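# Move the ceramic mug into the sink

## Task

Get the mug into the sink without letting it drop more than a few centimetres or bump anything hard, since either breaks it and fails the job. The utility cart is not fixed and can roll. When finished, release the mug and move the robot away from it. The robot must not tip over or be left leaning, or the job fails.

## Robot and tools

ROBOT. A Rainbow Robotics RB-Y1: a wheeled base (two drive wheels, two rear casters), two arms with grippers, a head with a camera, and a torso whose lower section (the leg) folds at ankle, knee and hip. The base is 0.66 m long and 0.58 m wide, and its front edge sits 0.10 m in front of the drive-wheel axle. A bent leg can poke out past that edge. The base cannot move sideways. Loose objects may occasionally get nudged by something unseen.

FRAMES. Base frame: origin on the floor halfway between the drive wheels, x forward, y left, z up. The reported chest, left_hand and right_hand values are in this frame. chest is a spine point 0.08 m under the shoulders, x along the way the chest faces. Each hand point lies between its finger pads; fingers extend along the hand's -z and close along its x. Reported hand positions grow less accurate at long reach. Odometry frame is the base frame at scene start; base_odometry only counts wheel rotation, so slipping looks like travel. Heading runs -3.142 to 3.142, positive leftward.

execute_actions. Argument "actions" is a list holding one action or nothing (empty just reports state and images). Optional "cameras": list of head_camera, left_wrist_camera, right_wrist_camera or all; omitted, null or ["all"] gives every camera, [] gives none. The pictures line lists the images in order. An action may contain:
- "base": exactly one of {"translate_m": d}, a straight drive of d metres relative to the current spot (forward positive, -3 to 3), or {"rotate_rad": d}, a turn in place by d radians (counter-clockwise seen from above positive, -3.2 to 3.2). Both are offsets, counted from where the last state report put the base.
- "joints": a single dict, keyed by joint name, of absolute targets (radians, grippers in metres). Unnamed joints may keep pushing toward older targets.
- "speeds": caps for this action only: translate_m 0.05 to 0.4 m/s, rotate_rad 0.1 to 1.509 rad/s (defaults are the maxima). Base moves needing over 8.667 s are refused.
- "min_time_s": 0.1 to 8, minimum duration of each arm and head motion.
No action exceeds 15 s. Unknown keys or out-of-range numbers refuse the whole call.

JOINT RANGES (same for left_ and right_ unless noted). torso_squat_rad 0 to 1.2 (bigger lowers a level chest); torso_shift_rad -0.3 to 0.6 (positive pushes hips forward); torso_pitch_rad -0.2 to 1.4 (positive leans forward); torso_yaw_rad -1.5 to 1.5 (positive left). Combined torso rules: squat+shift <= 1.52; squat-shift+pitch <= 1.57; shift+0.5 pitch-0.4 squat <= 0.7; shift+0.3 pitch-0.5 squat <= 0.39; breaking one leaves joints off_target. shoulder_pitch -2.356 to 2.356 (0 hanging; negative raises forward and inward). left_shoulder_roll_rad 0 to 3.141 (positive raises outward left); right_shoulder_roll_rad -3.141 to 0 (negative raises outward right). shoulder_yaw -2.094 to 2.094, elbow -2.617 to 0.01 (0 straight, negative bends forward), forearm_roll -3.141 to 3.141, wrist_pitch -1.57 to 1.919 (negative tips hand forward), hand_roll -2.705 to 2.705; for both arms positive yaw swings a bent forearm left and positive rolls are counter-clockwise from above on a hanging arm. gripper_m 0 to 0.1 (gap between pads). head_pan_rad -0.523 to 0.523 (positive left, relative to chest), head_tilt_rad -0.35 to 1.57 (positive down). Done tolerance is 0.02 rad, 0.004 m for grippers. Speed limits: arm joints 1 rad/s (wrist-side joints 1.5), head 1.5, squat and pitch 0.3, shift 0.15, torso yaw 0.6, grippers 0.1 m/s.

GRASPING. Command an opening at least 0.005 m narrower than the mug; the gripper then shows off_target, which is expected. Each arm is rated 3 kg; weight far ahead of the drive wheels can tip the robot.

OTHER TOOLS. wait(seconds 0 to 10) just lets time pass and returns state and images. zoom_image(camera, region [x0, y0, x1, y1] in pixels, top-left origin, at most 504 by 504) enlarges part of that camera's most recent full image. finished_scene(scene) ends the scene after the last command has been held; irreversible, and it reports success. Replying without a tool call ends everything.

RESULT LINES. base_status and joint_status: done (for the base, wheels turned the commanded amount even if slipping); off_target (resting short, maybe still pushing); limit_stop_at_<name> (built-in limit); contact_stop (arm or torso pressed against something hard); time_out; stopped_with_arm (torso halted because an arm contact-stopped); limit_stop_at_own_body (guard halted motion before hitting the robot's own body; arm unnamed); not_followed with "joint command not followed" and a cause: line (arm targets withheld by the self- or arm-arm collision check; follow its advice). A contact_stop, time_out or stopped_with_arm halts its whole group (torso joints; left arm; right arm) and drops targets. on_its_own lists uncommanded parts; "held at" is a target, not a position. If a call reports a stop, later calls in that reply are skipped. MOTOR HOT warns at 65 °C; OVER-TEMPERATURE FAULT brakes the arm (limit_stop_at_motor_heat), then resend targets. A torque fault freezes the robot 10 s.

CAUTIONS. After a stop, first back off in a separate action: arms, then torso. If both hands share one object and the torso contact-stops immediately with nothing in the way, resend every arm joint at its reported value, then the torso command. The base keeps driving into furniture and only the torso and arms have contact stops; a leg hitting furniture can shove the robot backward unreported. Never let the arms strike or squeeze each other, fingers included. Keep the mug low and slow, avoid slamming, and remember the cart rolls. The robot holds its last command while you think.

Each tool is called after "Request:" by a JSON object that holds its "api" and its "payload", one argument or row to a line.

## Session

Request:
{"api": "execute_actions", "payload": {
  "actions": []
}}

Scene clock: 0.00 s.
base_odometry: x=+0.000 y=+0.000 heading=+0.000 (m, m, rad; odometry frame)
base_status: not commanded
joint_positions: torso_squat_rad=+0.350 torso_shift_rad=+0.001 torso_pitch_rad=+0.001 torso_yaw_rad=-0.001 left_shoulder_pitch_rad=+0.000 left_shoulder_roll_rad=+0.023 left_shoulder_yaw_rad=+0.014 left_elbow_rad=-0.258 left_forearm_roll_rad=+0.013 left_wrist_pitch_rad=-0.025 left_hand_roll_rad=+0.045 left_gripper_m=+0.100 right_shoulder_pitch_rad=+0.000 right_shoulder_roll_rad=-0.022 right_shoulder_yaw_rad=-0.046 right_elbow_rad=-0.182 right_forearm_roll_rad=-0.009 right_wrist_pitch_rad=-0.023 right_hand_roll_rad=-0.025 right_gripper_m=+0.101 head_pan_rad=+0.001 head_tilt_rad=+0.400
joint_status: not commanded
chest: x=-0.2271 y=-0.0004 z=+1.2476 quat_wxyz=(+1.000, +0.000, +0.001, +0.000) (m; base frame)
left_hand: x=-0.0969 y=+0.2390 z=+0.5749 quat_wxyz=(+0.989, +0.009, -0.141, +0.034) (m; base frame)
right_hand: x=-0.1348 y=-0.2413 z=+0.5686 quat_wxyz=(+0.994, -0.012, -0.102, -0.039) (m; base frame)
pictures: head_camera, left_wrist_camera, right_wrist_camera
Images, in order (width x height): head_camera 896x504, left_wrist_camera 644x364, right_wrist_camera 644x364.

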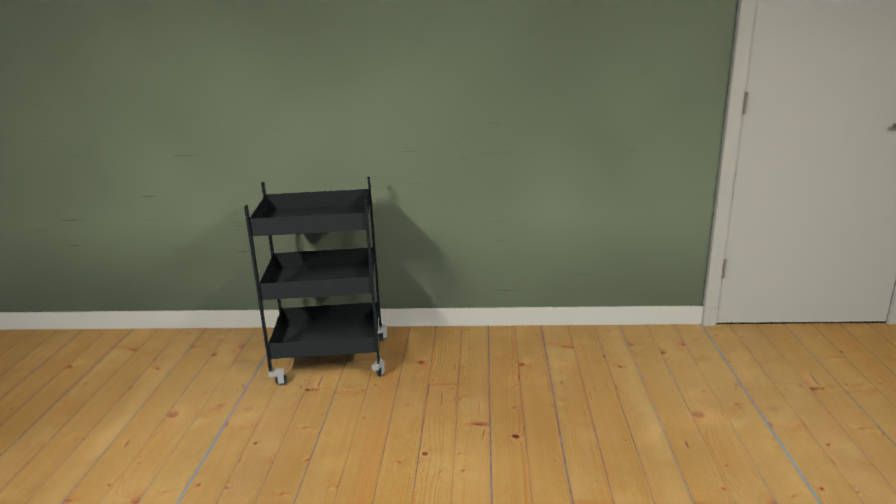

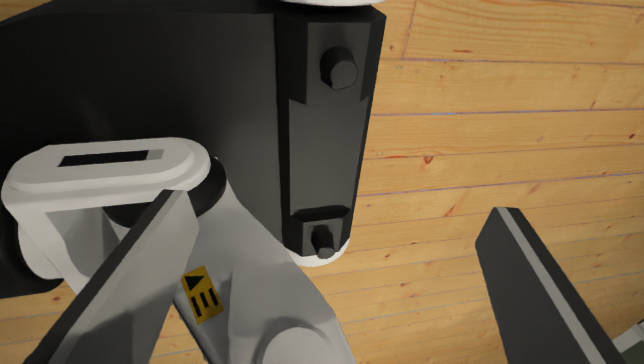

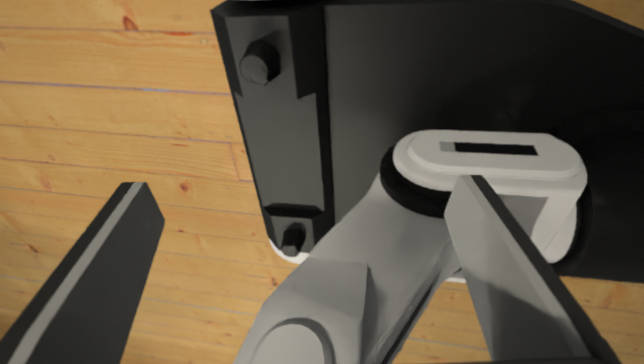

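Request:
{"api": "execute_actions", "payload": {
  "actions": [
    {"joints":{"head_pan_rad":-0.52,"torso_yaw_rad":-0.7,"head_tilt_rad":0.45}}
  ],
  "cameras": ["head_camera"]
}}

Scene clock: 5.33 s.
base_odometry: x=+0.000 y=+0.000 heading=+0.000 (m, m, rad; odometry frame)
base_status: not commanded
joint_positions: torso_squat_rad=+0.350 torso_shift_rad=+0.001 torso_pitch_rad=+0.001 torso_yaw_rad=-0.700 left_shoulder_pitch_rad=+0.000 left_shoulder_roll_rad=+0.023 left_shoulder_yaw_rad=+0.014 left_elbow_rad=-0.259 left_forearm_roll_rad=+0.013 left_wrist_pitch_rad=-0.025 left_hand_roll_rad=+0.045 left_gripper_m=+0.100 right_shoulder_pitch_rad=+0.000 right_shoulder_roll_rad=-0.022 right_shoulder_yaw_rad=-0.046 right_elbow_rad=-0.182 right_forearm_roll_rad=-0.009 right_wrist_pitch_rad=-0.023 right_hand_roll_rad=-0.025 right_gripper_m=+0.101 head_pan_rad=-0.520 head_tilt_rad=+0.450
joint_status: all done
chest: x=-0.2271 y=-0.0004 z=+1.2476 quat_wxyz=(+0.939, +0.000, +0.001, -0.343) (m; base frame)
left_hand: x=+0.0265 y=+0.0984 z=+0.5747 quat_wxyz=(+0.941, -0.041, -0.136, -0.307) (m; base frame)
right_hand: x=-0.3118 y=-0.2447 z=+0.5688 quat_wxyz=(+0.921, -0.046, -0.092, -0.377) (m; base frame)
pictures: head_camera
Images, in order (width x height): head_camera 896x504.

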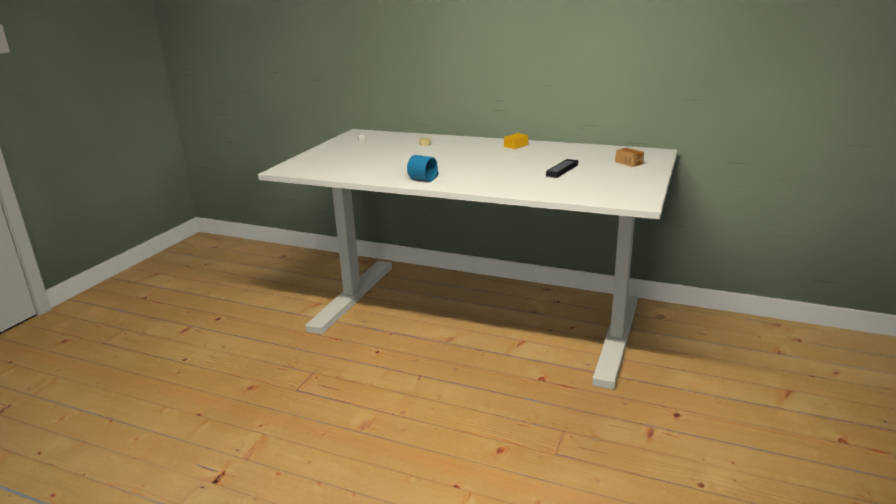

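Request:
{"api": "zoom_image", "payload": {
  "camera": "head_camera",
  "region": [370, 130, 480, 210]
}}

Region (370, 130, 480, 210) of head_camera's 896x504 image, scaled by 4.582, with more detail than that image has; it fills the top 367 rows of this view, and the rest is white.

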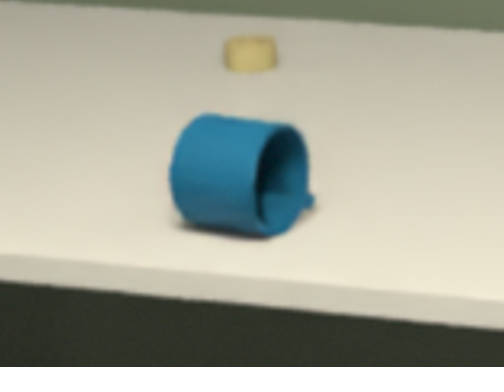

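Request:
{"api": "execute_actions", "payload": {
  "actions": [
    {"base":{"rotate_rad":-1.27},"joints":{"torso_yaw_rad":0,"head_pan_rad":0,"head_tilt_rad":0.3,"torso_pitch_rad":0.3,"left_shoulder_pitch_rad":-0.3,"left_shoulder_roll_rad":0.05,"left_elbow_rad":-0.1}}
  ],
  "cameras": ["head_camera"]
}}

Request:
{"api": "execute_actions", "payload": {
  "actions": [
    {"base":{"translate_m":1.3},"joints":{"head_tilt_rad":0.5,"right_shoulder_pitch_rad":-0.9055,"right_shoulder_roll_rad":-0.128,"right_shoulder_yaw_rad":-0.272,"right_elbow_rad":-0.761,"right_forearm_roll_rad":-1.571,"right_wrist_pitch_rad":1.1,"right_hand_roll_rad":-1.361,"right_gripper_m":0.05},"min_time_s":3}
  ],
  "cameras": ["head_camera","right_wrist_camera"]
}}

Scene clock: 74.73 s.
base_odometry: x=+0.000 y=+0.000 heading=-1.269 (m, m, rad; odometry frame)
base_status: done
joint_positions: torso_squat_rad=+0.350 torso_shift_rad=+0.001 torso_pitch_rad=+0.300 torso_yaw_rad=+0.000 left_shoulder_pitch_rad=-0.300 left_shoulder_roll_rad=+0.050 left_shoulder_yaw_rad=+0.014 left_elbow_rad=-0.100 left_forearm_roll_rad=+0.013 left_wrist_pitch_rad=-0.025 left_hand_roll_rad=+0.045 left_gripper_m=+0.100 right_shoulder_pitch_rad=+0.000 right_shoulder_roll_rad=-0.022 right_shoulder_yaw_rad=-0.046 right_elbow_rad=-0.182 right_forearm_roll_rad=-0.009 right_wrist_pitch_rad=-0.023 right_hand_roll_rad=-0.025 right_gripper_m=+0.101 head_pan_rad=+0.000 head_tilt_rad=+0.300
joint_status: all done
chest: x=-0.1361 y=-0.0005 z=+1.2338 quat_wxyz=(+0.989, +0.000, +0.149, +0.000) (m; base frame)
left_hand: x=-0.0685 y=+0.2419 z=+0.5473 quat_wxyz=(+0.998, +0.013, -0.055, -0.016) (m; base frame)
right_hand: x=-0.2473 y=-0.2412 z=+0.5576 quat_wxyz=(+0.998, -0.017, +0.047, -0.036) (m; base frame)
pictures: head_camera
Images, in order (width x height): head_camera 896x504.

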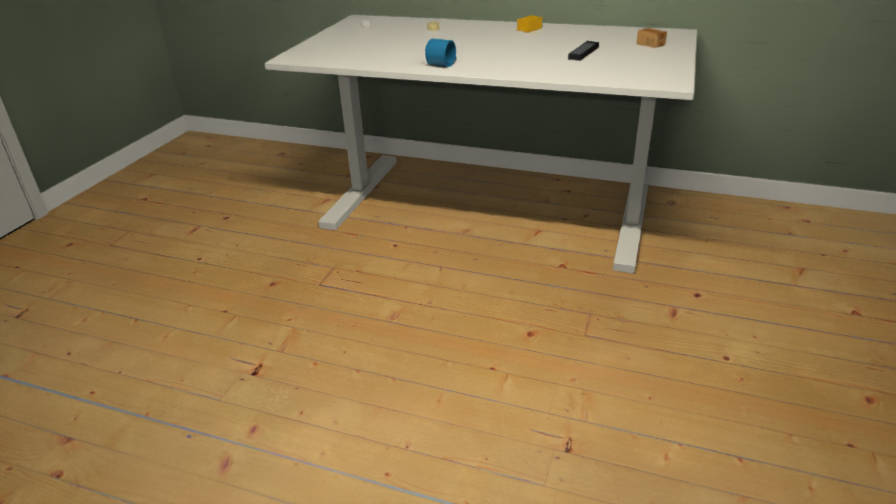

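Scene clock: 79.43 s.
base_odometry: x=+0.385 y=-1.241 heading=-1.270 (m, m, rad; odometry frame)
base_status: done
joint_positions: torso_squat_rad=+0.350 torso_shift_rad=+0.001 torso_pitch_rad=+0.300 torso_yaw_rad=+0.000 left_shoulder_pitch_rad=-0.300 left_shoulder_roll_rad=+0.050 left_shoulder_yaw_rad=+0.014 left_elbow_rad=-0.100 left_forearm_roll_rad=+0.013 left_wrist_pitch_rad=-0.025 left_hand_roll_rad=+0.045 left_gripper_m=+0.100 right_shoulder_pitch_rad=-0.905 right_shoulder_roll_rad=-0.128 right_shoulder_yaw_rad=-0.272 right_elbow_rad=-0.761 right_forearm_roll_rad=-1.571 right_wrist_pitch_rad=+1.100 right_hand_roll_rad=-1.361 right_gripper_m=+0.050 head_pan_rad=+0.000 head_tilt_rad=+0.500
joint_status: all done
chest: x=-0.1360 y=-0.0005 z=+1.2338 quat_wxyz=(+0.989, +0.000, +0.149, +0.000) (m; base frame)
left_hand: x=-0.0684 y=+0.2419 z=+0.5473 quat_wxyz=(+0.998, +0.013, -0.055, -0.016) (m; base frame)
right_hand: x=+0.4070 y=-0.0144 z=+0.9812 quat_wxyz=(+0.392, +0.568, +0.353, -0.632) (m; base frame)
pictures: head_camera, right_wrist_camera
Images, in order (width x height): head_camera 896x504, right_wrist_camera 644x364.

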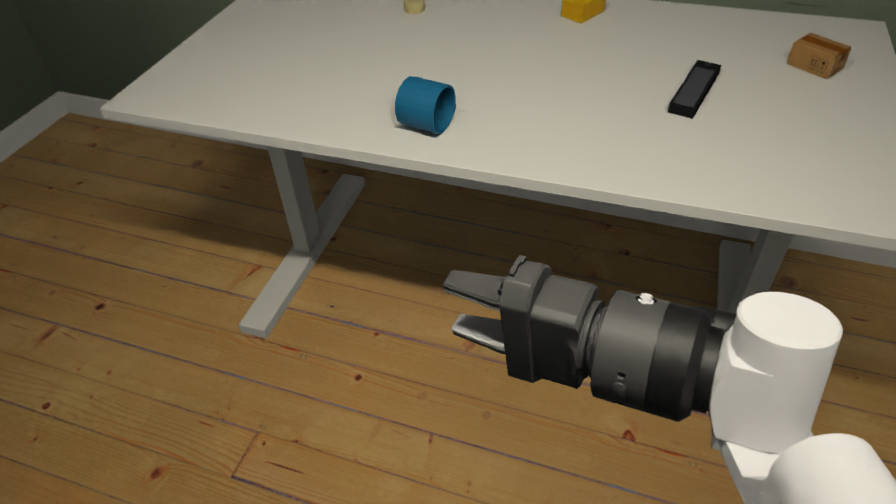

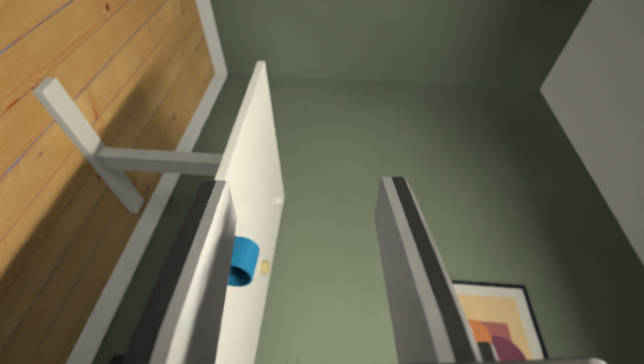

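Request:
{"api": "zoom_image", "payload": {
  "camera": "head_camera",
  "region": [370, 60, 490, 180]
}}

Region (370, 60, 490, 180) of head_camera's 896x504 image, scaled by 4.200, with more detail than that image has.

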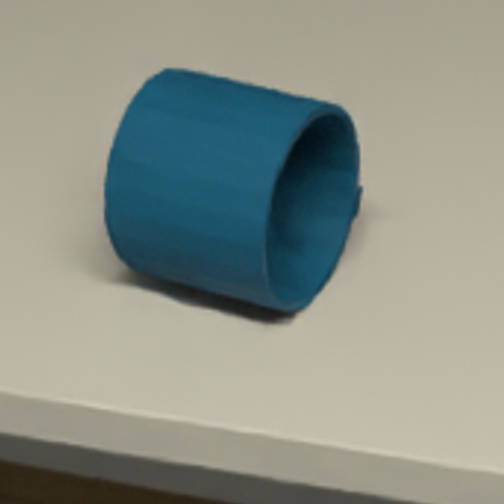

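Request:
{"api": "execute_actions", "payload": {
  "actions": [
    {"base":{"translate_m":0.62},"joints":{"head_tilt_rad":0.7,"left_shoulder_roll_rad":0.3}}
  ],
  "cameras": ["head_camera","right_wrist_camera"]
}}

Request:
{"api": "execute_actions", "payload": {
  "actions": [
    {"base":{"rotate_rad":-0.1},"joints":{"torso_squat_rad":0.55}}
  ],
  "cameras": ["head_camera","right_wrist_camera"]
}}

Scene clock: 101.43 s.
base_odometry: x=+0.569 y=-1.834 heading=-1.271 (m, m, rad; odometry frame)
base_status: done
joint_positions: torso_squat_rad=+0.350 torso_shift_rad=+0.001 torso_pitch_rad=+0.300 torso_yaw_rad=+0.000 left_shoulder_pitch_rad=-0.300 left_shoulder_roll_rad=+0.300 left_shoulder_yaw_rad=+0.014 left_elbow_rad=-0.100 left_forearm_roll_rad=+0.013 left_wrist_pitch_rad=-0.025 left_hand_roll_rad=+0.045 left_gripper_m=+0.100 right_shoulder_pitch_rad=-0.905 right_shoulder_roll_rad=-0.128 right_shoulder_yaw_rad=-0.272 right_elbow_rad=-0.761 right_forearm_roll_rad=-1.571 right_wrist_pitch_rad=+1.100 right_hand_roll_rad=-1.361 right_gripper_m=+0.050 head_pan_rad=+0.000 head_tilt_rad=+0.700
joint_status: all done
chest: x=-0.1360 y=-0.0004 z=+1.2338 quat_wxyz=(+0.989, +0.000, +0.149, +0.000) (m; base frame)
left_hand: x=-0.0489 y=+0.4289 z=+0.5777 quat_wxyz=(+0.988, +0.137, -0.066, -0.024) (m; base frame)
right_hand: x=+0.4070 y=-0.0144 z=+0.9813 quat_wxyz=(+0.392, +0.568, +0.353, -0.632) (m; base frame)
pictures: head_camera, right_wrist_camera
Images, in order (width x height): head_camera 896x504, right_wrist_camera 644x364.

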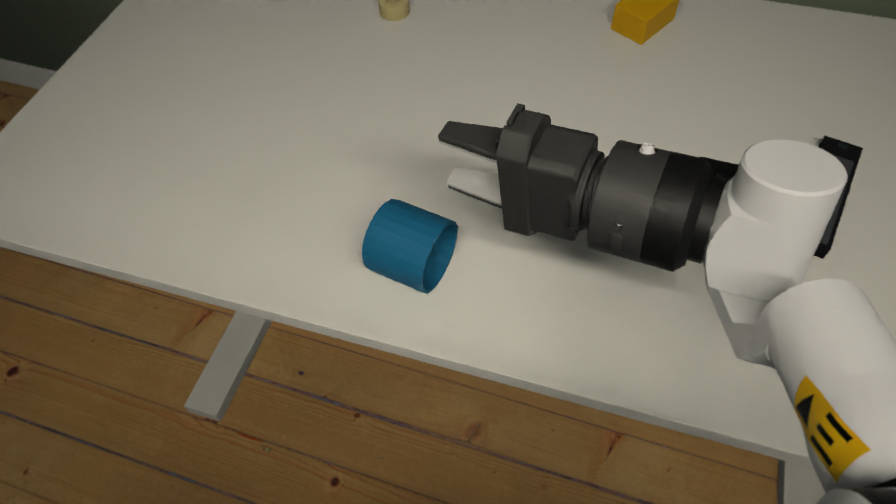

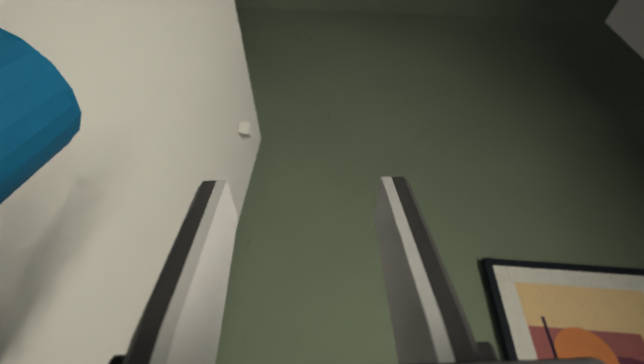

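Scene clock: 102.97 s.
base_odometry: x=+0.569 y=-1.834 heading=-1.370 (m, m, rad; odometry frame)
base_status: done
joint_positions: torso_squat_rad=+0.550 torso_shift_rad=+0.001 torso_pitch_rad=+0.300 torso_yaw_rad=+0.000 left_shoulder_pitch_rad=-0.300 left_shoulder_roll_rad=+0.300 left_shoulder_yaw_rad=+0.014 left_elbow_rad=-0.100 left_forearm_roll_rad=+0.013 left_wrist_pitch_rad=-0.025 left_hand_roll_rad=+0.045 left_gripper_m=+0.100 right_shoulder_pitch_rad=-0.905 right_shoulder_roll_rad=-0.128 right_shoulder_yaw_rad=-0.272 right_elbow_rad=-0.761 right_forearm_roll_rad=-1.571 right_wrist_pitch_rad=+1.100 right_hand_roll_rad=-1.361 right_gripper_m=+0.050 head_pan_rad=+0.000 head_tilt_rad=+0.700
joint_status: all done
chest: x=-0.1361 y=-0.0004 z=+1.1729 quat_wxyz=(+0.989, +0.000, +0.149, +0.000) (m; base frame)
left_hand: x=-0.0489 y=+0.4289 z=+0.5168 quat_wxyz=(+0.988, +0.137, -0.066, -0.024) (m; base frame)
right_hand: x=+0.4069 y=-0.0144 z=+0.9205 quat_wxyz=(+0.392, +0.568, +0.353, -0.632) (m; base frame)
pictures: head_camera, right_wrist_camera
Images, in order (width x height): head_camera 896x504, right_wrist_camera 644x364.

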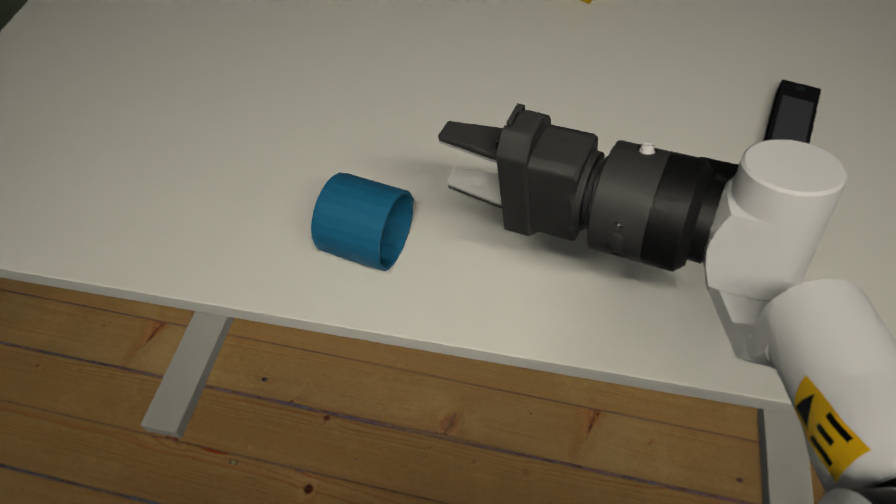

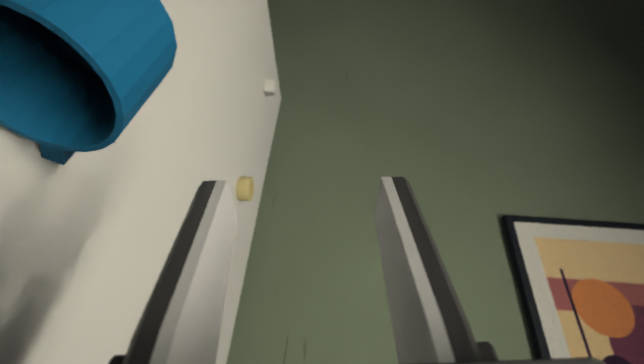

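Request:
{"api": "execute_actions", "payload": {
  "actions": [
    {"base":{"translate_m":0.022},"joints":{"torso_squat_rad":0.75}}
  ],
  "cameras": ["head_camera","right_wrist_camera"]
}}

Scene clock: 113.10 s.
base_odometry: x=+0.573 y=-1.855 heading=-1.370 (m, m, rad; odometry frame)
base_status: done
joint_positions: torso_squat_rad=+0.750 torso_shift_rad=+0.001 torso_pitch_rad=+0.300 torso_yaw_rad=+0.000 left_shoulder_pitch_rad=-0.300 left_shoulder_roll_rad=+0.300 left_shoulder_yaw_rad=+0.014 left_elbow_rad=-0.100 left_forearm_roll_rad=+0.013 left_wrist_pitch_rad=-0.025 left_hand_roll_rad=+0.045 left_gripper_m=+0.100 right_shoulder_pitch_rad=-0.905 right_shoulder_roll_rad=-0.128 right_shoulder_yaw_rad=-0.272 right_elbow_rad=-0.761 right_forearm_roll_rad=-1.571 right_wrist_pitch_rad=+1.100 right_hand_roll_rad=-1.361 right_gripper_m=+0.050 head_pan_rad=+0.000 head_tilt_rad=+0.700
joint_status: all done
chest: x=-0.1362 y=-0.0003 z=+1.0883 quat_wxyz=(+0.989, +0.000, +0.149, +0.000) (m; base frame)
left_hand: x=-0.0489 y=+0.4290 z=+0.4322 quat_wxyz=(+0.988, +0.137, -0.066, -0.024) (m; base frame)
right_hand: x=+0.4069 y=-0.0143 z=+0.8360 quat_wxyz=(+0.392, +0.568, +0.353, -0.632) (m; base frame)
pictures: head_camera, right_wrist_camera
Images, in order (width x height): head_camera 896x504, right_wrist_camera 644x364.

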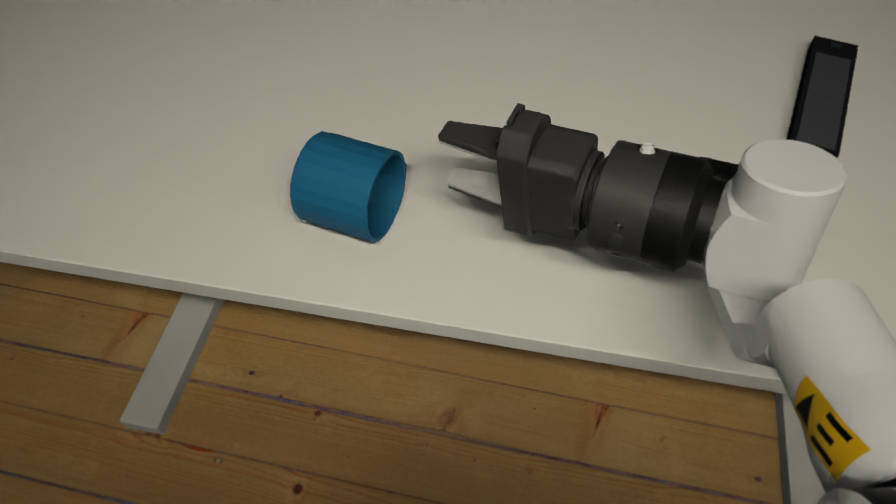

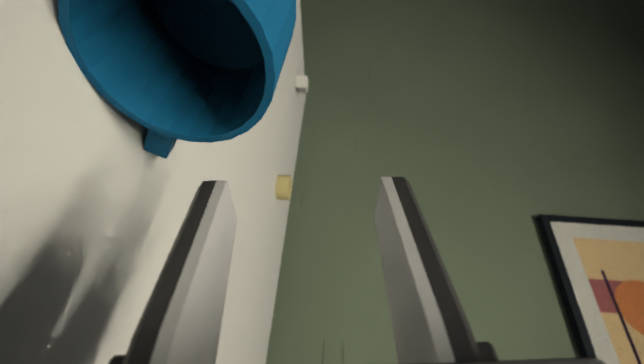

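Request:
{"api": "execute_actions", "payload": {
  "actions": [
    {"base":{"rotate_rad":0.09},"joints":{"torso_squat_rad":0.78}}
  ],
  "cameras": ["head_camera","right_wrist_camera"]
}}

Scene clock: 118.83 s.
base_odometry: x=+0.573 y=-1.855 heading=-1.281 (m, m, rad; odometry frame)
base_status: done
joint_positions: torso_squat_rad=+0.780 torso_shift_rad=+0.001 torso_pitch_rad=+0.300 torso_yaw_rad=+0.000 left_shoulder_pitch_rad=-0.300 left_shoulder_roll_rad=+0.300 left_shoulder_yaw_rad=+0.014 left_elbow_rad=-0.100 left_forearm_roll_rad=+0.013 left_wrist_pitch_rad=-0.025 left_hand_roll_rad=+0.045 left_gripper_m=+0.100 right_shoulder_pitch_rad=-0.905 right_shoulder_roll_rad=-0.128 right_shoulder_yaw_rad=-0.272 right_elbow_rad=-0.761 right_forearm_roll_rad=-1.571 right_wrist_pitch_rad=+1.100 right_hand_roll_rad=-1.361 right_gripper_m=+0.050 head_pan_rad=+0.000 head_tilt_rad=+0.700
joint_status: all done
chest: x=-0.1362 y=-0.0003 z=+1.0738 quat_wxyz=(+0.989, +0.000, +0.149, +0.000) (m; base frame)
left_hand: x=-0.0489 y=+0.4290 z=+0.4177 quat_wxyz=(+0.988, +0.137, -0.066, -0.024) (m; base frame)
right_hand: x=+0.4069 y=-0.0143 z=+0.8214 quat_wxyz=(+0.392, +0.568, +0.353, -0.632) (m; base frame)
pictures: head_camera, right_wrist_camera
Images, in order (width x height): head_camera 896x504, right_wrist_camera 644x364.

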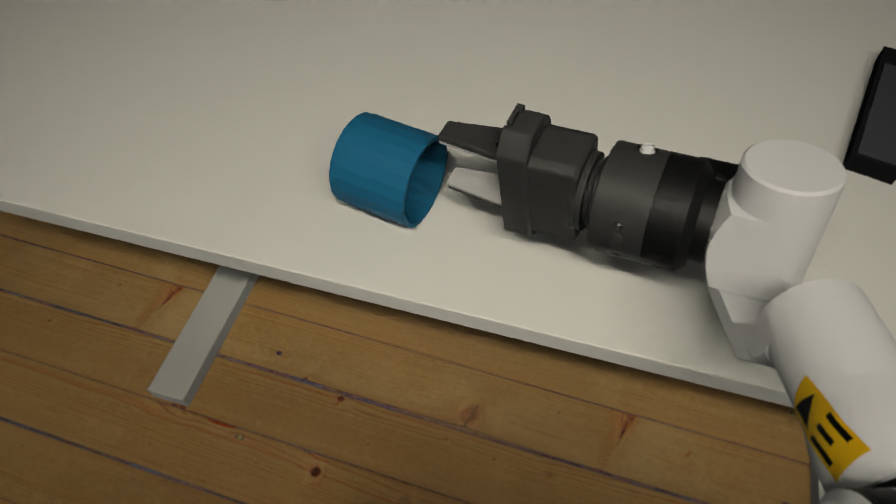

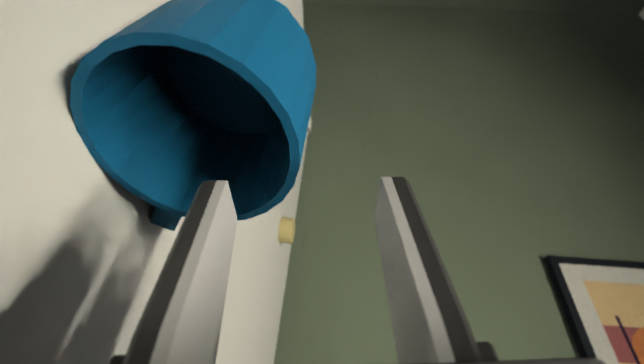

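Request:
{"api": "execute_actions", "payload": {
  "actions": [
    {"base":{"translate_m":0.018}}
  ],
  "cameras": []
}}

Request:
{"api": "execute_actions", "payload": {
  "actions": [
    {"base":{"rotate_rad":0.13}}
  ],
  "cameras": ["head_camera","right_wrist_camera"]
}}

Scene clock: 128.93 s.
base_odometry: x=+0.578 y=-1.873 heading=-1.281 (m, m, rad; odometry frame)
base_status: done
joint_positions: torso_squat_rad=+0.780 torso_shift_rad=+0.001 torso_pitch_rad=+0.300 torso_yaw_rad=+0.000 left_shoulder_pitch_rad=-0.300 left_shoulder_roll_rad=+0.300 left_shoulder_yaw_rad=+0.014 left_elbow_rad=-0.100 left_forearm_roll_rad=+0.013 left_wrist_pitch_rad=-0.025 left_hand_roll_rad=+0.045 left_gripper_m=+0.100 right_shoulder_pitch_rad=-0.905 right_shoulder_roll_rad=-0.128 right_shoulder_yaw_rad=-0.272 right_elbow_rad=-0.761 right_forearm_roll_rad=-1.571 right_wrist_pitch_rad=+1.100 right_hand_roll_rad=-1.361 right_gripper_m=+0.050 head_pan_rad=+0.000 head_tilt_rad=+0.700
joint_status: not commanded
chest: x=-0.1361 y=-0.0003 z=+1.0738 quat_wxyz=(+0.989, +0.000, +0.149, +0.000) (m; base frame)
left_hand: x=-0.0490 y=+0.4290 z=+0.4177 quat_wxyz=(+0.988, +0.137, -0.066, -0.024) (m; base frame)
right_hand: x=+0.4070 y=-0.0143 z=+0.8213 quat_wxyz=(+0.392, +0.568, +0.353, -0.632) (m; base frame)
pictures: none
No camera images: the call's "cameras" was empty. Leave "cameras" out to get every camera's image.

Scene clock: 130.50 s.
base_odometry: x=+0.578 y=-1.873 heading=-1.151 (m, m, rad; odometry frame)
base_status: done
joint_positions: torso_squat_rad=+0.780 torso_shift_rad=+0.001 torso_pitch_rad=+0.300 torso_yaw_rad=+0.000 left_shoulder_pitch_rad=-0.300 left_shoulder_roll_rad=+0.300 left_shoulder_yaw_rad=+0.014 left_elbow_rad=-0.100 left_forearm_roll_rad=+0.013 left_wrist_pitch_rad=-0.025 left_hand_roll_rad=+0.045 left_gripper_m=+0.100 right_shoulder_pitch_rad=-0.905 right_shoulder_roll_rad=-0.128 right_shoulder_yaw_rad=-0.272 right_elbow_rad=-0.761 right_forearm_roll_rad=-1.571 right_wrist_pitch_rad=+1.100 right_hand_roll_rad=-1.361 right_gripper_m=+0.050 head_pan_rad=+0.000 head_tilt_rad=+0.700
joint_status: not commanded
chest: x=-0.1361 y=-0.0003 z=+1.0738 quat_wxyz=(+0.989, +0.000, +0.149, +0.000) (m; base frame)
left_hand: x=-0.0490 y=+0.4290 z=+0.4177 quat_wxyz=(+0.988, +0.137, -0.066, -0.024) (m; base frame)
right_hand: x=+0.4070 y=-0.0143 z=+0.8213 quat_wxyz=(+0.392, +0.568, +0.353, -0.632) (m; base frame)
pictures: head_camera, right_wrist_camera
Images, in order (width x height): head_camera 896x504, right_wrist_camera 644x364.

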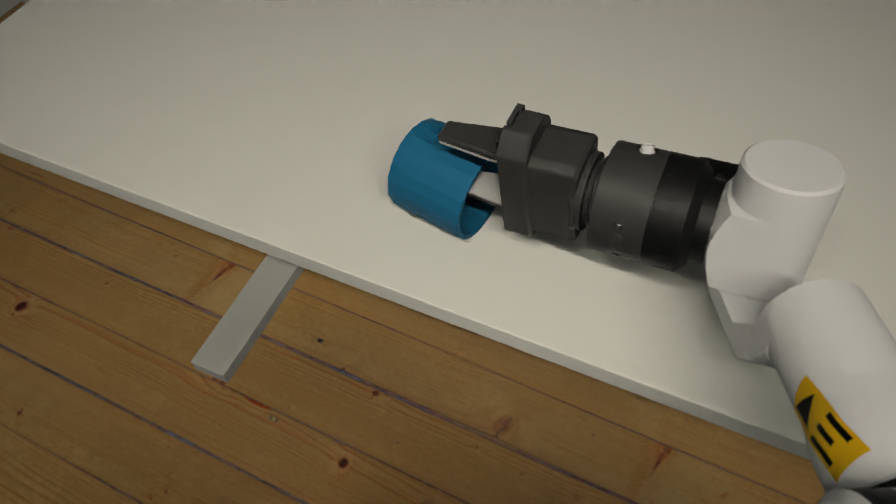

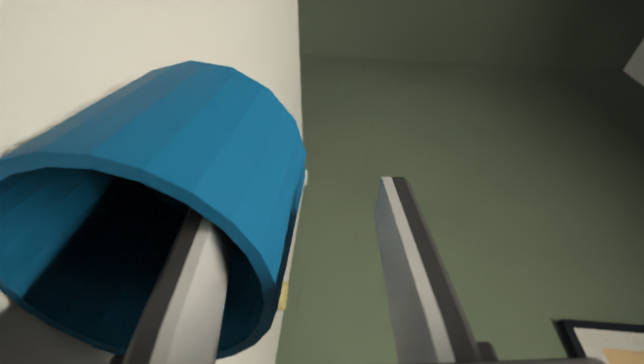

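Request:
{"api": "execute_actions", "payload": {
  "actions": [
    {"joints":{"right_gripper_m":0.0}}
  ],
  "cameras": ["head_camera","right_wrist_camera"]
}}

Scene clock: 137.77 s.
base_odometry: x=+0.578 y=-1.873 heading=-1.151 (m, m, rad; odometry frame)
base_status: not commanded
joint_positions: torso_squat_rad=+0.780 torso_shift_rad=+0.001 torso_pitch_rad=+0.300 torso_yaw_rad=+0.000 left_shoulder_pitch_rad=-0.300 left_shoulder_roll_rad=+0.300 left_shoulder_yaw_rad=+0.014 left_elbow_rad=-0.100 left_forearm_roll_rad=+0.013 left_wrist_pitch_rad=-0.025 left_hand_roll_rad=+0.045 left_gripper_m=+0.100 right_shoulder_pitch_rad=-0.906 right_shoulder_roll_rad=-0.128 right_shoulder_yaw_rad=-0.272 right_elbow_rad=-0.761 right_forearm_roll_rad=-1.571 right_wrist_pitch_rad=+1.100 right_hand_roll_rad=-1.361 right_gripper_m=+0.008 head_pan_rad=+0.000 head_tilt_rad=+0.700
joint_status: right_gripper_m off_target (ended at +0.008, target +0.000)
chest: x=-0.1361 y=-0.0003 z=+1.0738 quat_wxyz=(+0.989, +0.000, +0.149, +0.000) (m; base frame)
left_hand: x=-0.0490 y=+0.4290 z=+0.4177 quat_wxyz=(+0.988, +0.137, -0.066, -0.024) (m; base frame)
right_hand: x=+0.4071 y=-0.0143 z=+0.8218 quat_wxyz=(+0.392, +0.568, +0.353, -0.631) (m; base frame)
pictures: head_camera, right_wrist_camera
Images, in order (width x height): head_camera 896x504, right_wrist_camera 644x364.

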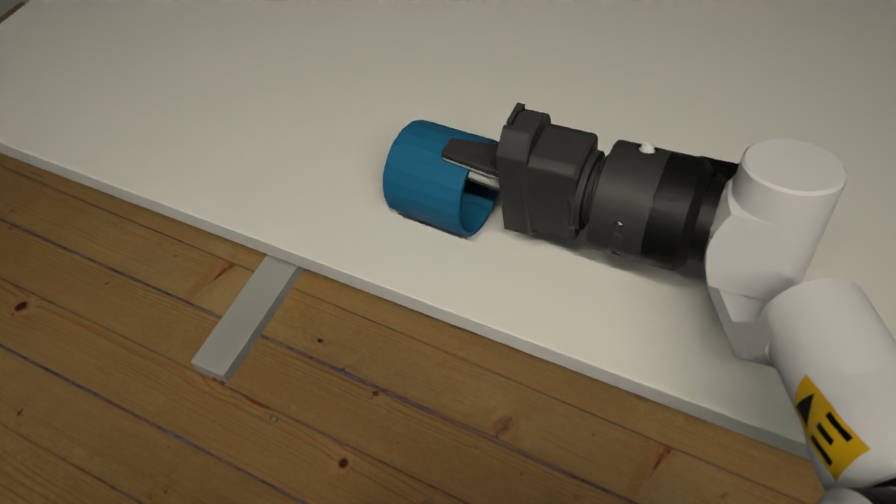

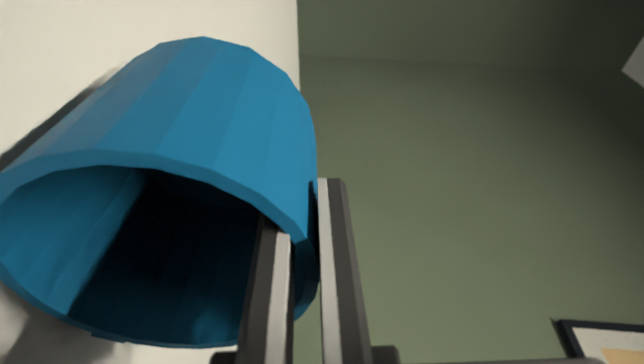

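Lift.

Request:
{"api": "execute_actions", "payload": {
  "actions": [
    {"joints":{"right_gripper_m":0.0,"torso_squat_rad":0.3}}
  ],
  "cameras": ["head_camera","right_wrist_camera"]
}}

Scene clock: 142.80 s.
base_odometry: x=+0.578 y=-1.873 heading=-1.151 (m, m, rad; odometry frame)
base_status: not commanded
joint_positions: torso_squat_rad=+0.300 torso_shift_rad=+0.001 torso_pitch_rad=+0.300 torso_yaw_rad=+0.000 left_shoulder_pitch_rad=-0.300 left_shoulder_roll_rad=+0.300 left_shoulder_yaw_rad=+0.014 left_elbow_rad=-0.100 left_forearm_roll_rad=+0.013 left_wrist_pitch_rad=-0.025 left_hand_roll_rad=+0.045 left_gripper_m=+0.100 right_shoulder_pitch_rad=-0.905 right_shoulder_roll_rad=-0.128 right_shoulder_yaw_rad=-0.272 right_elbow_rad=-0.761 right_forearm_roll_rad=-1.571 right_wrist_pitch_rad=+1.100 right_hand_roll_rad=-1.361 right_gripper_m=+0.006 head_pan_rad=+0.000 head_tilt_rad=+0.700
joint_status: right_gripper_m off_target (ended at +0.006, target +0.000); the others done
chest: x=-0.1359 y=-0.0004 z=+1.2448 quat_wxyz=(+0.989, +0.000, +0.150, +0.000) (m; base frame)
left_hand: x=-0.0489 y=+0.4289 z=+0.5887 quat_wxyz=(+0.988, +0.137, -0.066, -0.024) (m; base frame)
right_hand: x=+0.4071 y=-0.0145 z=+0.9921 quat_wxyz=(+0.392, +0.568, +0.353, -0.632) (m; base frame)
pictures: head_camera, right_wrist_camera
Images, in order (width x height): head_camera 896x504, right_wrist_camera 644x364.

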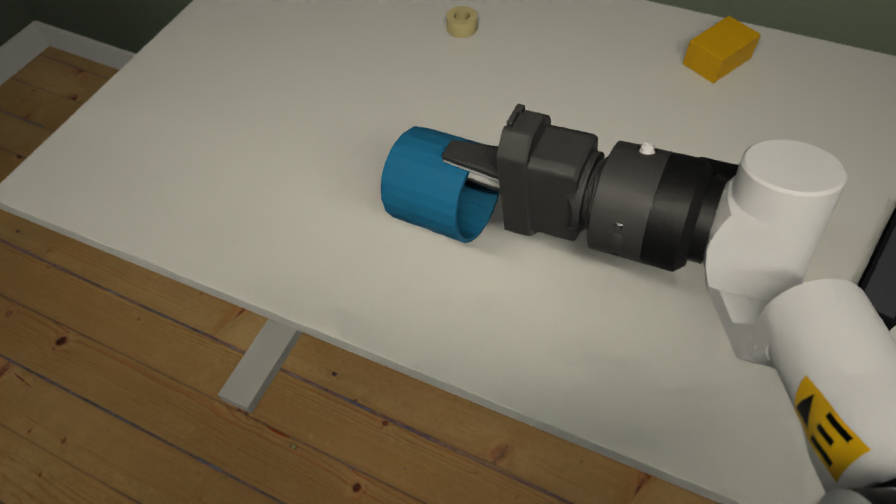

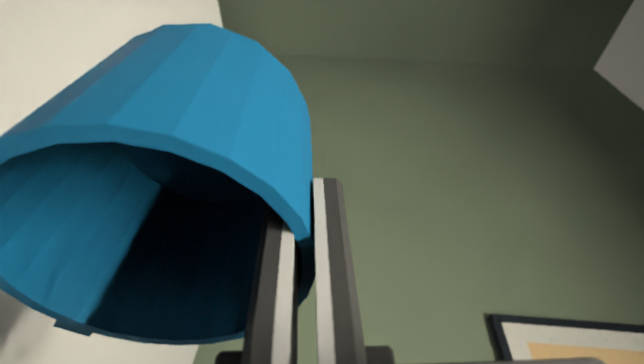

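Request:
{"api": "execute_actions", "payload": {
  "actions": [
    {"base":{"translate_m":-0.75},"joints":{"right_gripper_m":0.0,"head_tilt_rad":0.3,"torso_squat_rad":0,"torso_shift_rad":0.15,"torso_pitch_rad":0.1,"left_shoulder_pitch_rad":-0.05,"left_shoulder_roll_rad":0.03}}
  ],
  "cameras": []
}}

Request:
{"api": "execute_actions", "payload": {
  "actions": [
    {"base":{"rotate_rad":2.72},"joints":{"right_gripper_m":0.0,"right_shoulder_pitch_rad":-1.011,"right_shoulder_roll_rad":-0.158,"right_shoulder_yaw_rad":-0.294,"right_elbow_rad":-1.053,"right_forearm_roll_rad":0,"right_wrist_pitch_rad":1.915,"right_hand_roll_rad":0},"min_time_s":4}
  ],
  "cameras": ["head_camera","right_wrist_camera"]
}}

Scene clock: 154.20 s.
base_odometry: x=+0.273 y=-1.188 heading=-1.151 (m, m, rad; odometry frame)
base_status: done
joint_positions: torso_squat_rad=+0.000 torso_shift_rad=+0.150 torso_pitch_rad=+0.100 torso_yaw_rad=+0.000 left_shoulder_pitch_rad=-0.050 left_shoulder_roll_rad=+0.030 left_shoulder_yaw_rad=+0.014 left_elbow_rad=-0.100 left_forearm_roll_rad=+0.013 left_wrist_pitch_rad=-0.025 left_hand_roll_rad=+0.045 left_gripper_m=+0.100 right_shoulder_pitch_rad=-0.905 right_shoulder_roll_rad=-0.128 right_shoulder_yaw_rad=-0.272 right_elbow_rad=-0.761 right_forearm_roll_rad=-1.571 right_wrist_pitch_rad=+1.100 right_hand_roll_rad=-1.361 right_gripper_m=+0.006 head_pan_rad=+0.000 head_tilt_rad=+0.300
joint_status: right_gripper_m off_target (ended at +0.006, target +0.000); the others done
chest: x=-0.0924 y=-0.0005 z=+1.2805 quat_wxyz=(+0.999, +0.000, +0.050, +0.000) (m; base frame)
left_hand: x=-0.0701 y=+0.2420 z=+0.5961 quat_wxyz=(+0.999, +0.014, -0.037, +0.026) (m; base frame)
right_hand: x=+0.4899 y=-0.0148 z=+1.1405 quat_wxyz=(+0.425, +0.628, +0.312, -0.572) (m; base frame)
pictures: none
No camera images: the call's "cameras" was empty. Leave "cameras" out to get every camera's image.

Scene clock: 159.20 s.
base_odometry: x=+0.273 y=-1.188 heading=+1.569 (m, m, rad; odometry frame)
base_status: done
joint_positions: torso_squat_rad=+0.000 torso_shift_rad=+0.150 torso_pitch_rad=+0.100 torso_yaw_rad=+0.000 left_shoulder_pitch_rad=-0.050 left_shoulder_roll_rad=+0.030 left_shoulder_yaw_rad=+0.014 left_elbow_rad=-0.100 left_forearm_roll_rad=+0.013 left_wrist_pitch_rad=-0.025 left_hand_roll_rad=+0.045 left_gripper_m=+0.100 right_shoulder_pitch_rad=-1.010 right_shoulder_roll_rad=-0.157 right_shoulder_yaw_rad=-0.294 right_elbow_rad=-1.053 right_forearm_roll_rad=+0.000 right_wrist_pitch_rad=+1.915 right_hand_roll_rad=+0.000 right_gripper_m=+0.006 head_pan_rad=+0.000 head_tilt_rad=+0.300
joint_status: right_gripper_m off_target (ended at +0.006, target +0.000); the others done
chest: x=-0.0924 y=-0.0005 z=+1.2805 quat_wxyz=(+0.999, +0.000, +0.050, +0.000) (m; base frame)
left_hand: x=-0.0701 y=+0.2420 z=+0.5961 quat_wxyz=(+0.999, +0.014, -0.037, +0.026) (m; base frame)
right_hand: x=+0.4030 y=-0.2201 z=+1.0399 quat_wxyz=(+1.000, +0.000, -0.009, +0.000) (m; base frame)
pictures: head_camera, right_wrist_camera
Images, in order (width x height): head_camera 896x504, right_wrist_camera 644x364.

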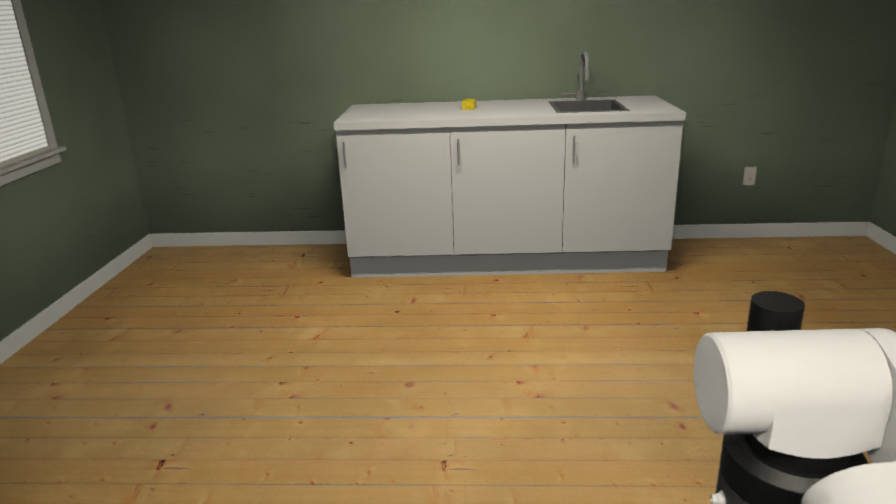

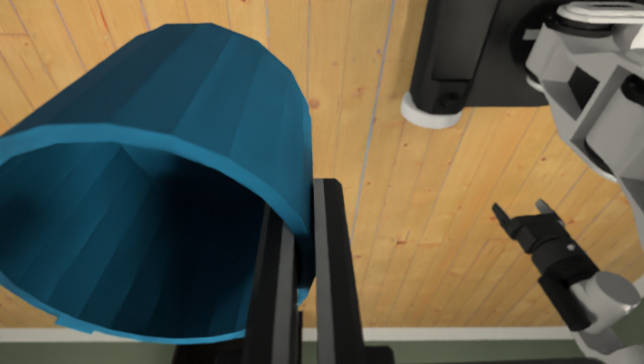

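Request:
{"api": "execute_actions", "payload": {
  "actions": [
    {"base":{"rotate_rad":-0.235},"joints":{"right_gripper_m":0.0,"torso_pitch_rad":0.03,"left_shoulder_pitch_rad":-0.03,"head_tilt_rad":0.6}}
  ],
  "cameras": []
}}

Request:
{"api": "execute_actions", "payload": {
  "actions": [
    {"base":{"translate_m":2.4},"joints":{"right_gripper_m":0.0}}
  ],
  "cameras": ["head_camera"]
}}

Request:
{"api": "execute_actions", "payload": {
  "actions": [
    {"base":{"rotate_rad":0.25},"joints":{"right_gripper_m":0.0}}
  ],
  "cameras": ["head_camera"]
}}

Scene clock: 173.80 s.
base_odometry: x=+0.273 y=-1.188 heading=+1.334 (m, m, rad; odometry frame)
base_status: done
joint_positions: torso_squat_rad=+0.000 torso_shift_rad=+0.150 torso_pitch_rad=+0.030 torso_yaw_rad=+0.000 left_shoulder_pitch_rad=-0.030 left_shoulder_roll_rad=+0.030 left_shoulder_yaw_rad=+0.014 left_elbow_rad=-0.100 left_forearm_roll_rad=+0.013 left_wrist_pitch_rad=-0.025 left_hand_roll_rad=+0.045 left_gripper_m=+0.100 right_shoulder_pitch_rad=-1.010 right_shoulder_roll_rad=-0.158 right_shoulder_yaw_rad=-0.294 right_elbow_rad=-1.053 right_forearm_roll_rad=+0.000 right_wrist_pitch_rad=+1.915 right_hand_roll_rad=+0.000 right_gripper_m=+0.006 head_pan_rad=+0.000 head_tilt_rad=+0.600
joint_status: right_gripper_m off_target (ended at +0.006, target +0.000); the others done
chest: x=-0.1140 y=-0.0005 z=+1.2819 quat_wxyz=(+1.000, +0.000, +0.015, +0.000) (m; base frame)
left_hand: x=-0.0584 y=+0.2426 z=+0.5996 quat_wxyz=(+0.998, +0.013, -0.062, +0.030) (m; base frame)
right_hand: x=+0.3970 y=-0.2202 z=+1.0766 quat_wxyz=(+0.999, +0.000, -0.045, +0.000) (m; base frame)
pictures: none
No camera images: the call's "cameras" was empty. Leave "cameras" out to get every camera's image.

Scene clock: 181.37 s.
base_odometry: x=+0.834 y=+1.146 heading=+1.335 (m, m, rad; odometry frame)
base_status: done
joint_positions: torso_squat_rad=+0.000 torso_shift_rad=+0.150 torso_pitch_rad=+0.030 torso_yaw_rad=+0.000 left_shoulder_pitch_rad=-0.030 left_shoulder_roll_rad=+0.030 left_shoulder_yaw_rad=+0.014 left_elbow_rad=-0.100 left_forearm_roll_rad=+0.013 left_wrist_pitch_rad=-0.025 left_hand_roll_rad=+0.045 left_gripper_m=+0.100 right_shoulder_pitch_rad=-1.010 right_shoulder_roll_rad=-0.158 right_shoulder_yaw_rad=-0.294 right_elbow_rad=-1.053 right_forearm_roll_rad=+0.000 right_wrist_pitch_rad=+1.915 right_hand_roll_rad=+0.000 right_gripper_m=+0.006 head_pan_rad=+0.000 head_tilt_rad=+0.600
joint_status: right_gripper_m off_target (ended at +0.006, target +0.000)
chest: x=-0.1140 y=-0.0005 z=+1.2819 quat_wxyz=(+1.000, +0.000, +0.015, +0.000) (m; base frame)
left_hand: x=-0.0583 y=+0.2426 z=+0.5996 quat_wxyz=(+0.998, +0.013, -0.062, +0.030) (m; base frame)
right_hand: x=+0.3971 y=-0.2202 z=+1.0766 quat_wxyz=(+0.999, +0.000, -0.045, +0.000) (m; base frame)
pictures: head_camera
Images, in order (width x height): head_camera 896x504.

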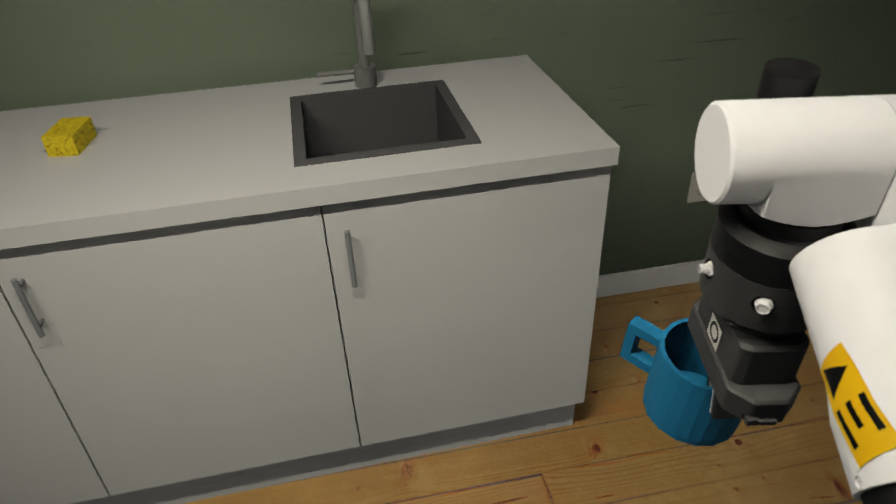

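Scene clock: 183.10 s.
base_odometry: x=+0.834 y=+1.146 heading=+1.585 (m, m, rad; odometry frame)
base_status: done
joint_positions: torso_squat_rad=+0.000 torso_shift_rad=+0.150 torso_pitch_rad=+0.030 torso_yaw_rad=+0.000 left_shoulder_pitch_rad=-0.030 left_shoulder_roll_rad=+0.030 left_shoulder_yaw_rad=+0.014 left_elbow_rad=-0.100 left_forearm_roll_rad=+0.013 left_wrist_pitch_rad=-0.025 left_hand_roll_rad=+0.045 left_gripper_m=+0.100 right_shoulder_pitch_rad=-1.010 right_shoulder_roll_rad=-0.158 right_shoulder_yaw_rad=-0.294 right_elbow_rad=-1.053 right_forearm_roll_rad=+0.000 right_wrist_pitch_rad=+1.915 right_hand_roll_rad=+0.000 right_gripper_m=+0.006 head_pan_rad=+0.000 head_tilt_rad=+0.600
joint_status: right_gripper_m off_target (ended at +0.006, target +0.000)
chest: x=-0.1140 y=-0.0005 z=+1.2819 quat_wxyz=(+1.000, +0.000, +0.015, +0.000) (m; base frame)
left_hand: x=-0.0583 y=+0.2426 z=+0.5996 quat_wxyz=(+0.998, +0.013, -0.062, +0.030) (m; base frame)
right_hand: x=+0.3971 y=-0.2202 z=+1.0766 quat_wxyz=(+0.999, +0.000, -0.045, +0.000) (m; base frame)
pictures: head_camera
Images, in order (width x height): head_camera 896x504.

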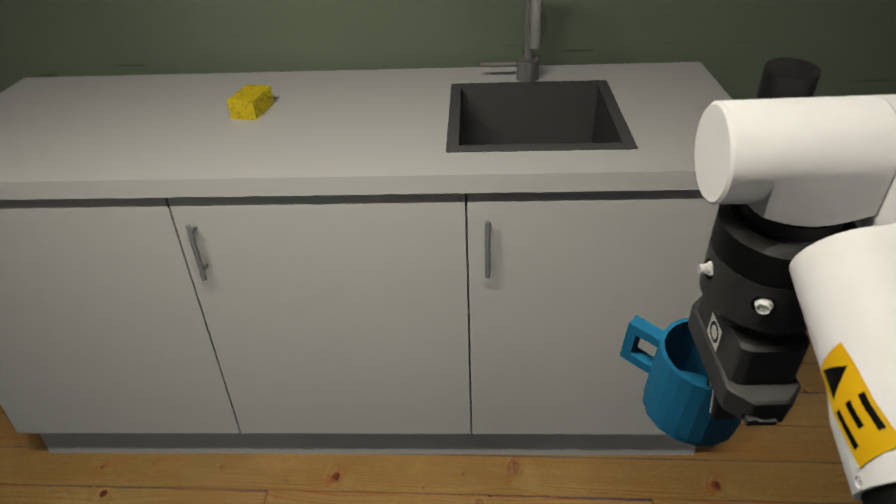

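Request:
{"api": "execute_actions", "payload": {
  "actions": [
    {"base":{"translate_m":0.86},"joints":{"right_gripper_m":0.0,"head_tilt_rad":1.0},"min_time_s":2}
  ],
  "cameras": ["head_camera","right_wrist_camera"]
}}

Scene clock: 195.03 s.
base_odometry: x=+0.822 y=+2.006 heading=+1.585 (m, m, rad; odometry frame)
base_status: done
joint_positions: torso_squat_rad=+0.000 torso_shift_rad=+0.150 torso_pitch_rad=+0.030 torso_yaw_rad=+0.000 left_shoulder_pitch_rad=-0.030 left_shoulder_roll_rad=+0.030 left_shoulder_yaw_rad=+0.014 left_elbow_rad=-0.100 left_forearm_roll_rad=+0.013 left_wrist_pitch_rad=-0.025 left_hand_roll_rad=+0.045 left_gripper_m=+0.100 right_shoulder_pitch_rad=-1.010 right_shoulder_roll_rad=-0.158 right_shoulder_yaw_rad=-0.294 right_elbow_rad=-1.053 right_forearm_roll_rad=+0.000 right_wrist_pitch_rad=+1.915 right_hand_roll_rad=+0.000 right_gripper_m=+0.006 head_pan_rad=+0.000 head_tilt_rad=+1.000
joint_status: right_gripper_m off_target (ended at +0.006, target +0.000); the others done
chest: x=-0.1140 y=-0.0005 z=+1.2819 quat_wxyz=(+1.000, +0.000, +0.015, +0.000) (m; base frame)
left_hand: x=-0.0583 y=+0.2426 z=+0.5996 quat_wxyz=(+0.998, +0.013, -0.062, +0.030) (m; base frame)
right_hand: x=+0.3971 y=-0.2202 z=+1.0767 quat_wxyz=(+0.999, +0.000, -0.045, +0.000) (m; base frame)
pictures: head_camera, right_wrist_camera
Images, in order (width x height): head_camera 896x504, right_wrist_camera 644x364.

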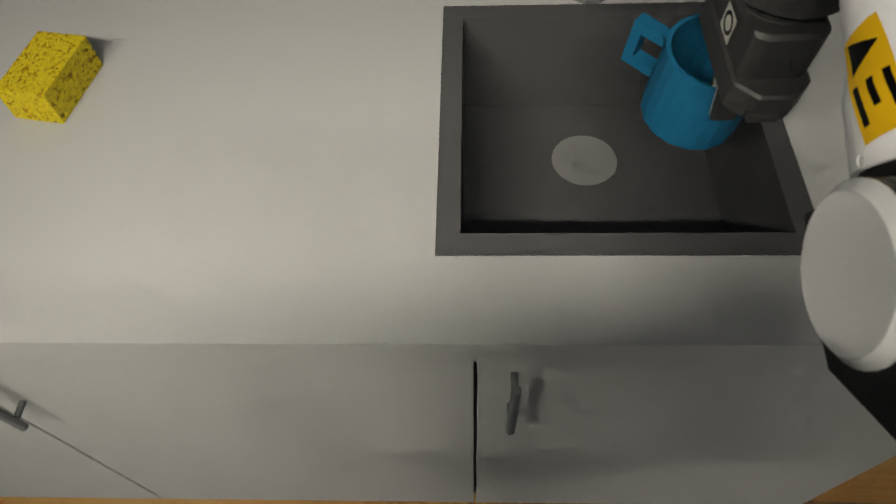

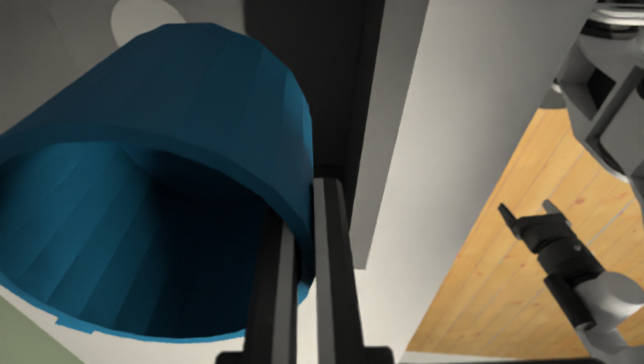

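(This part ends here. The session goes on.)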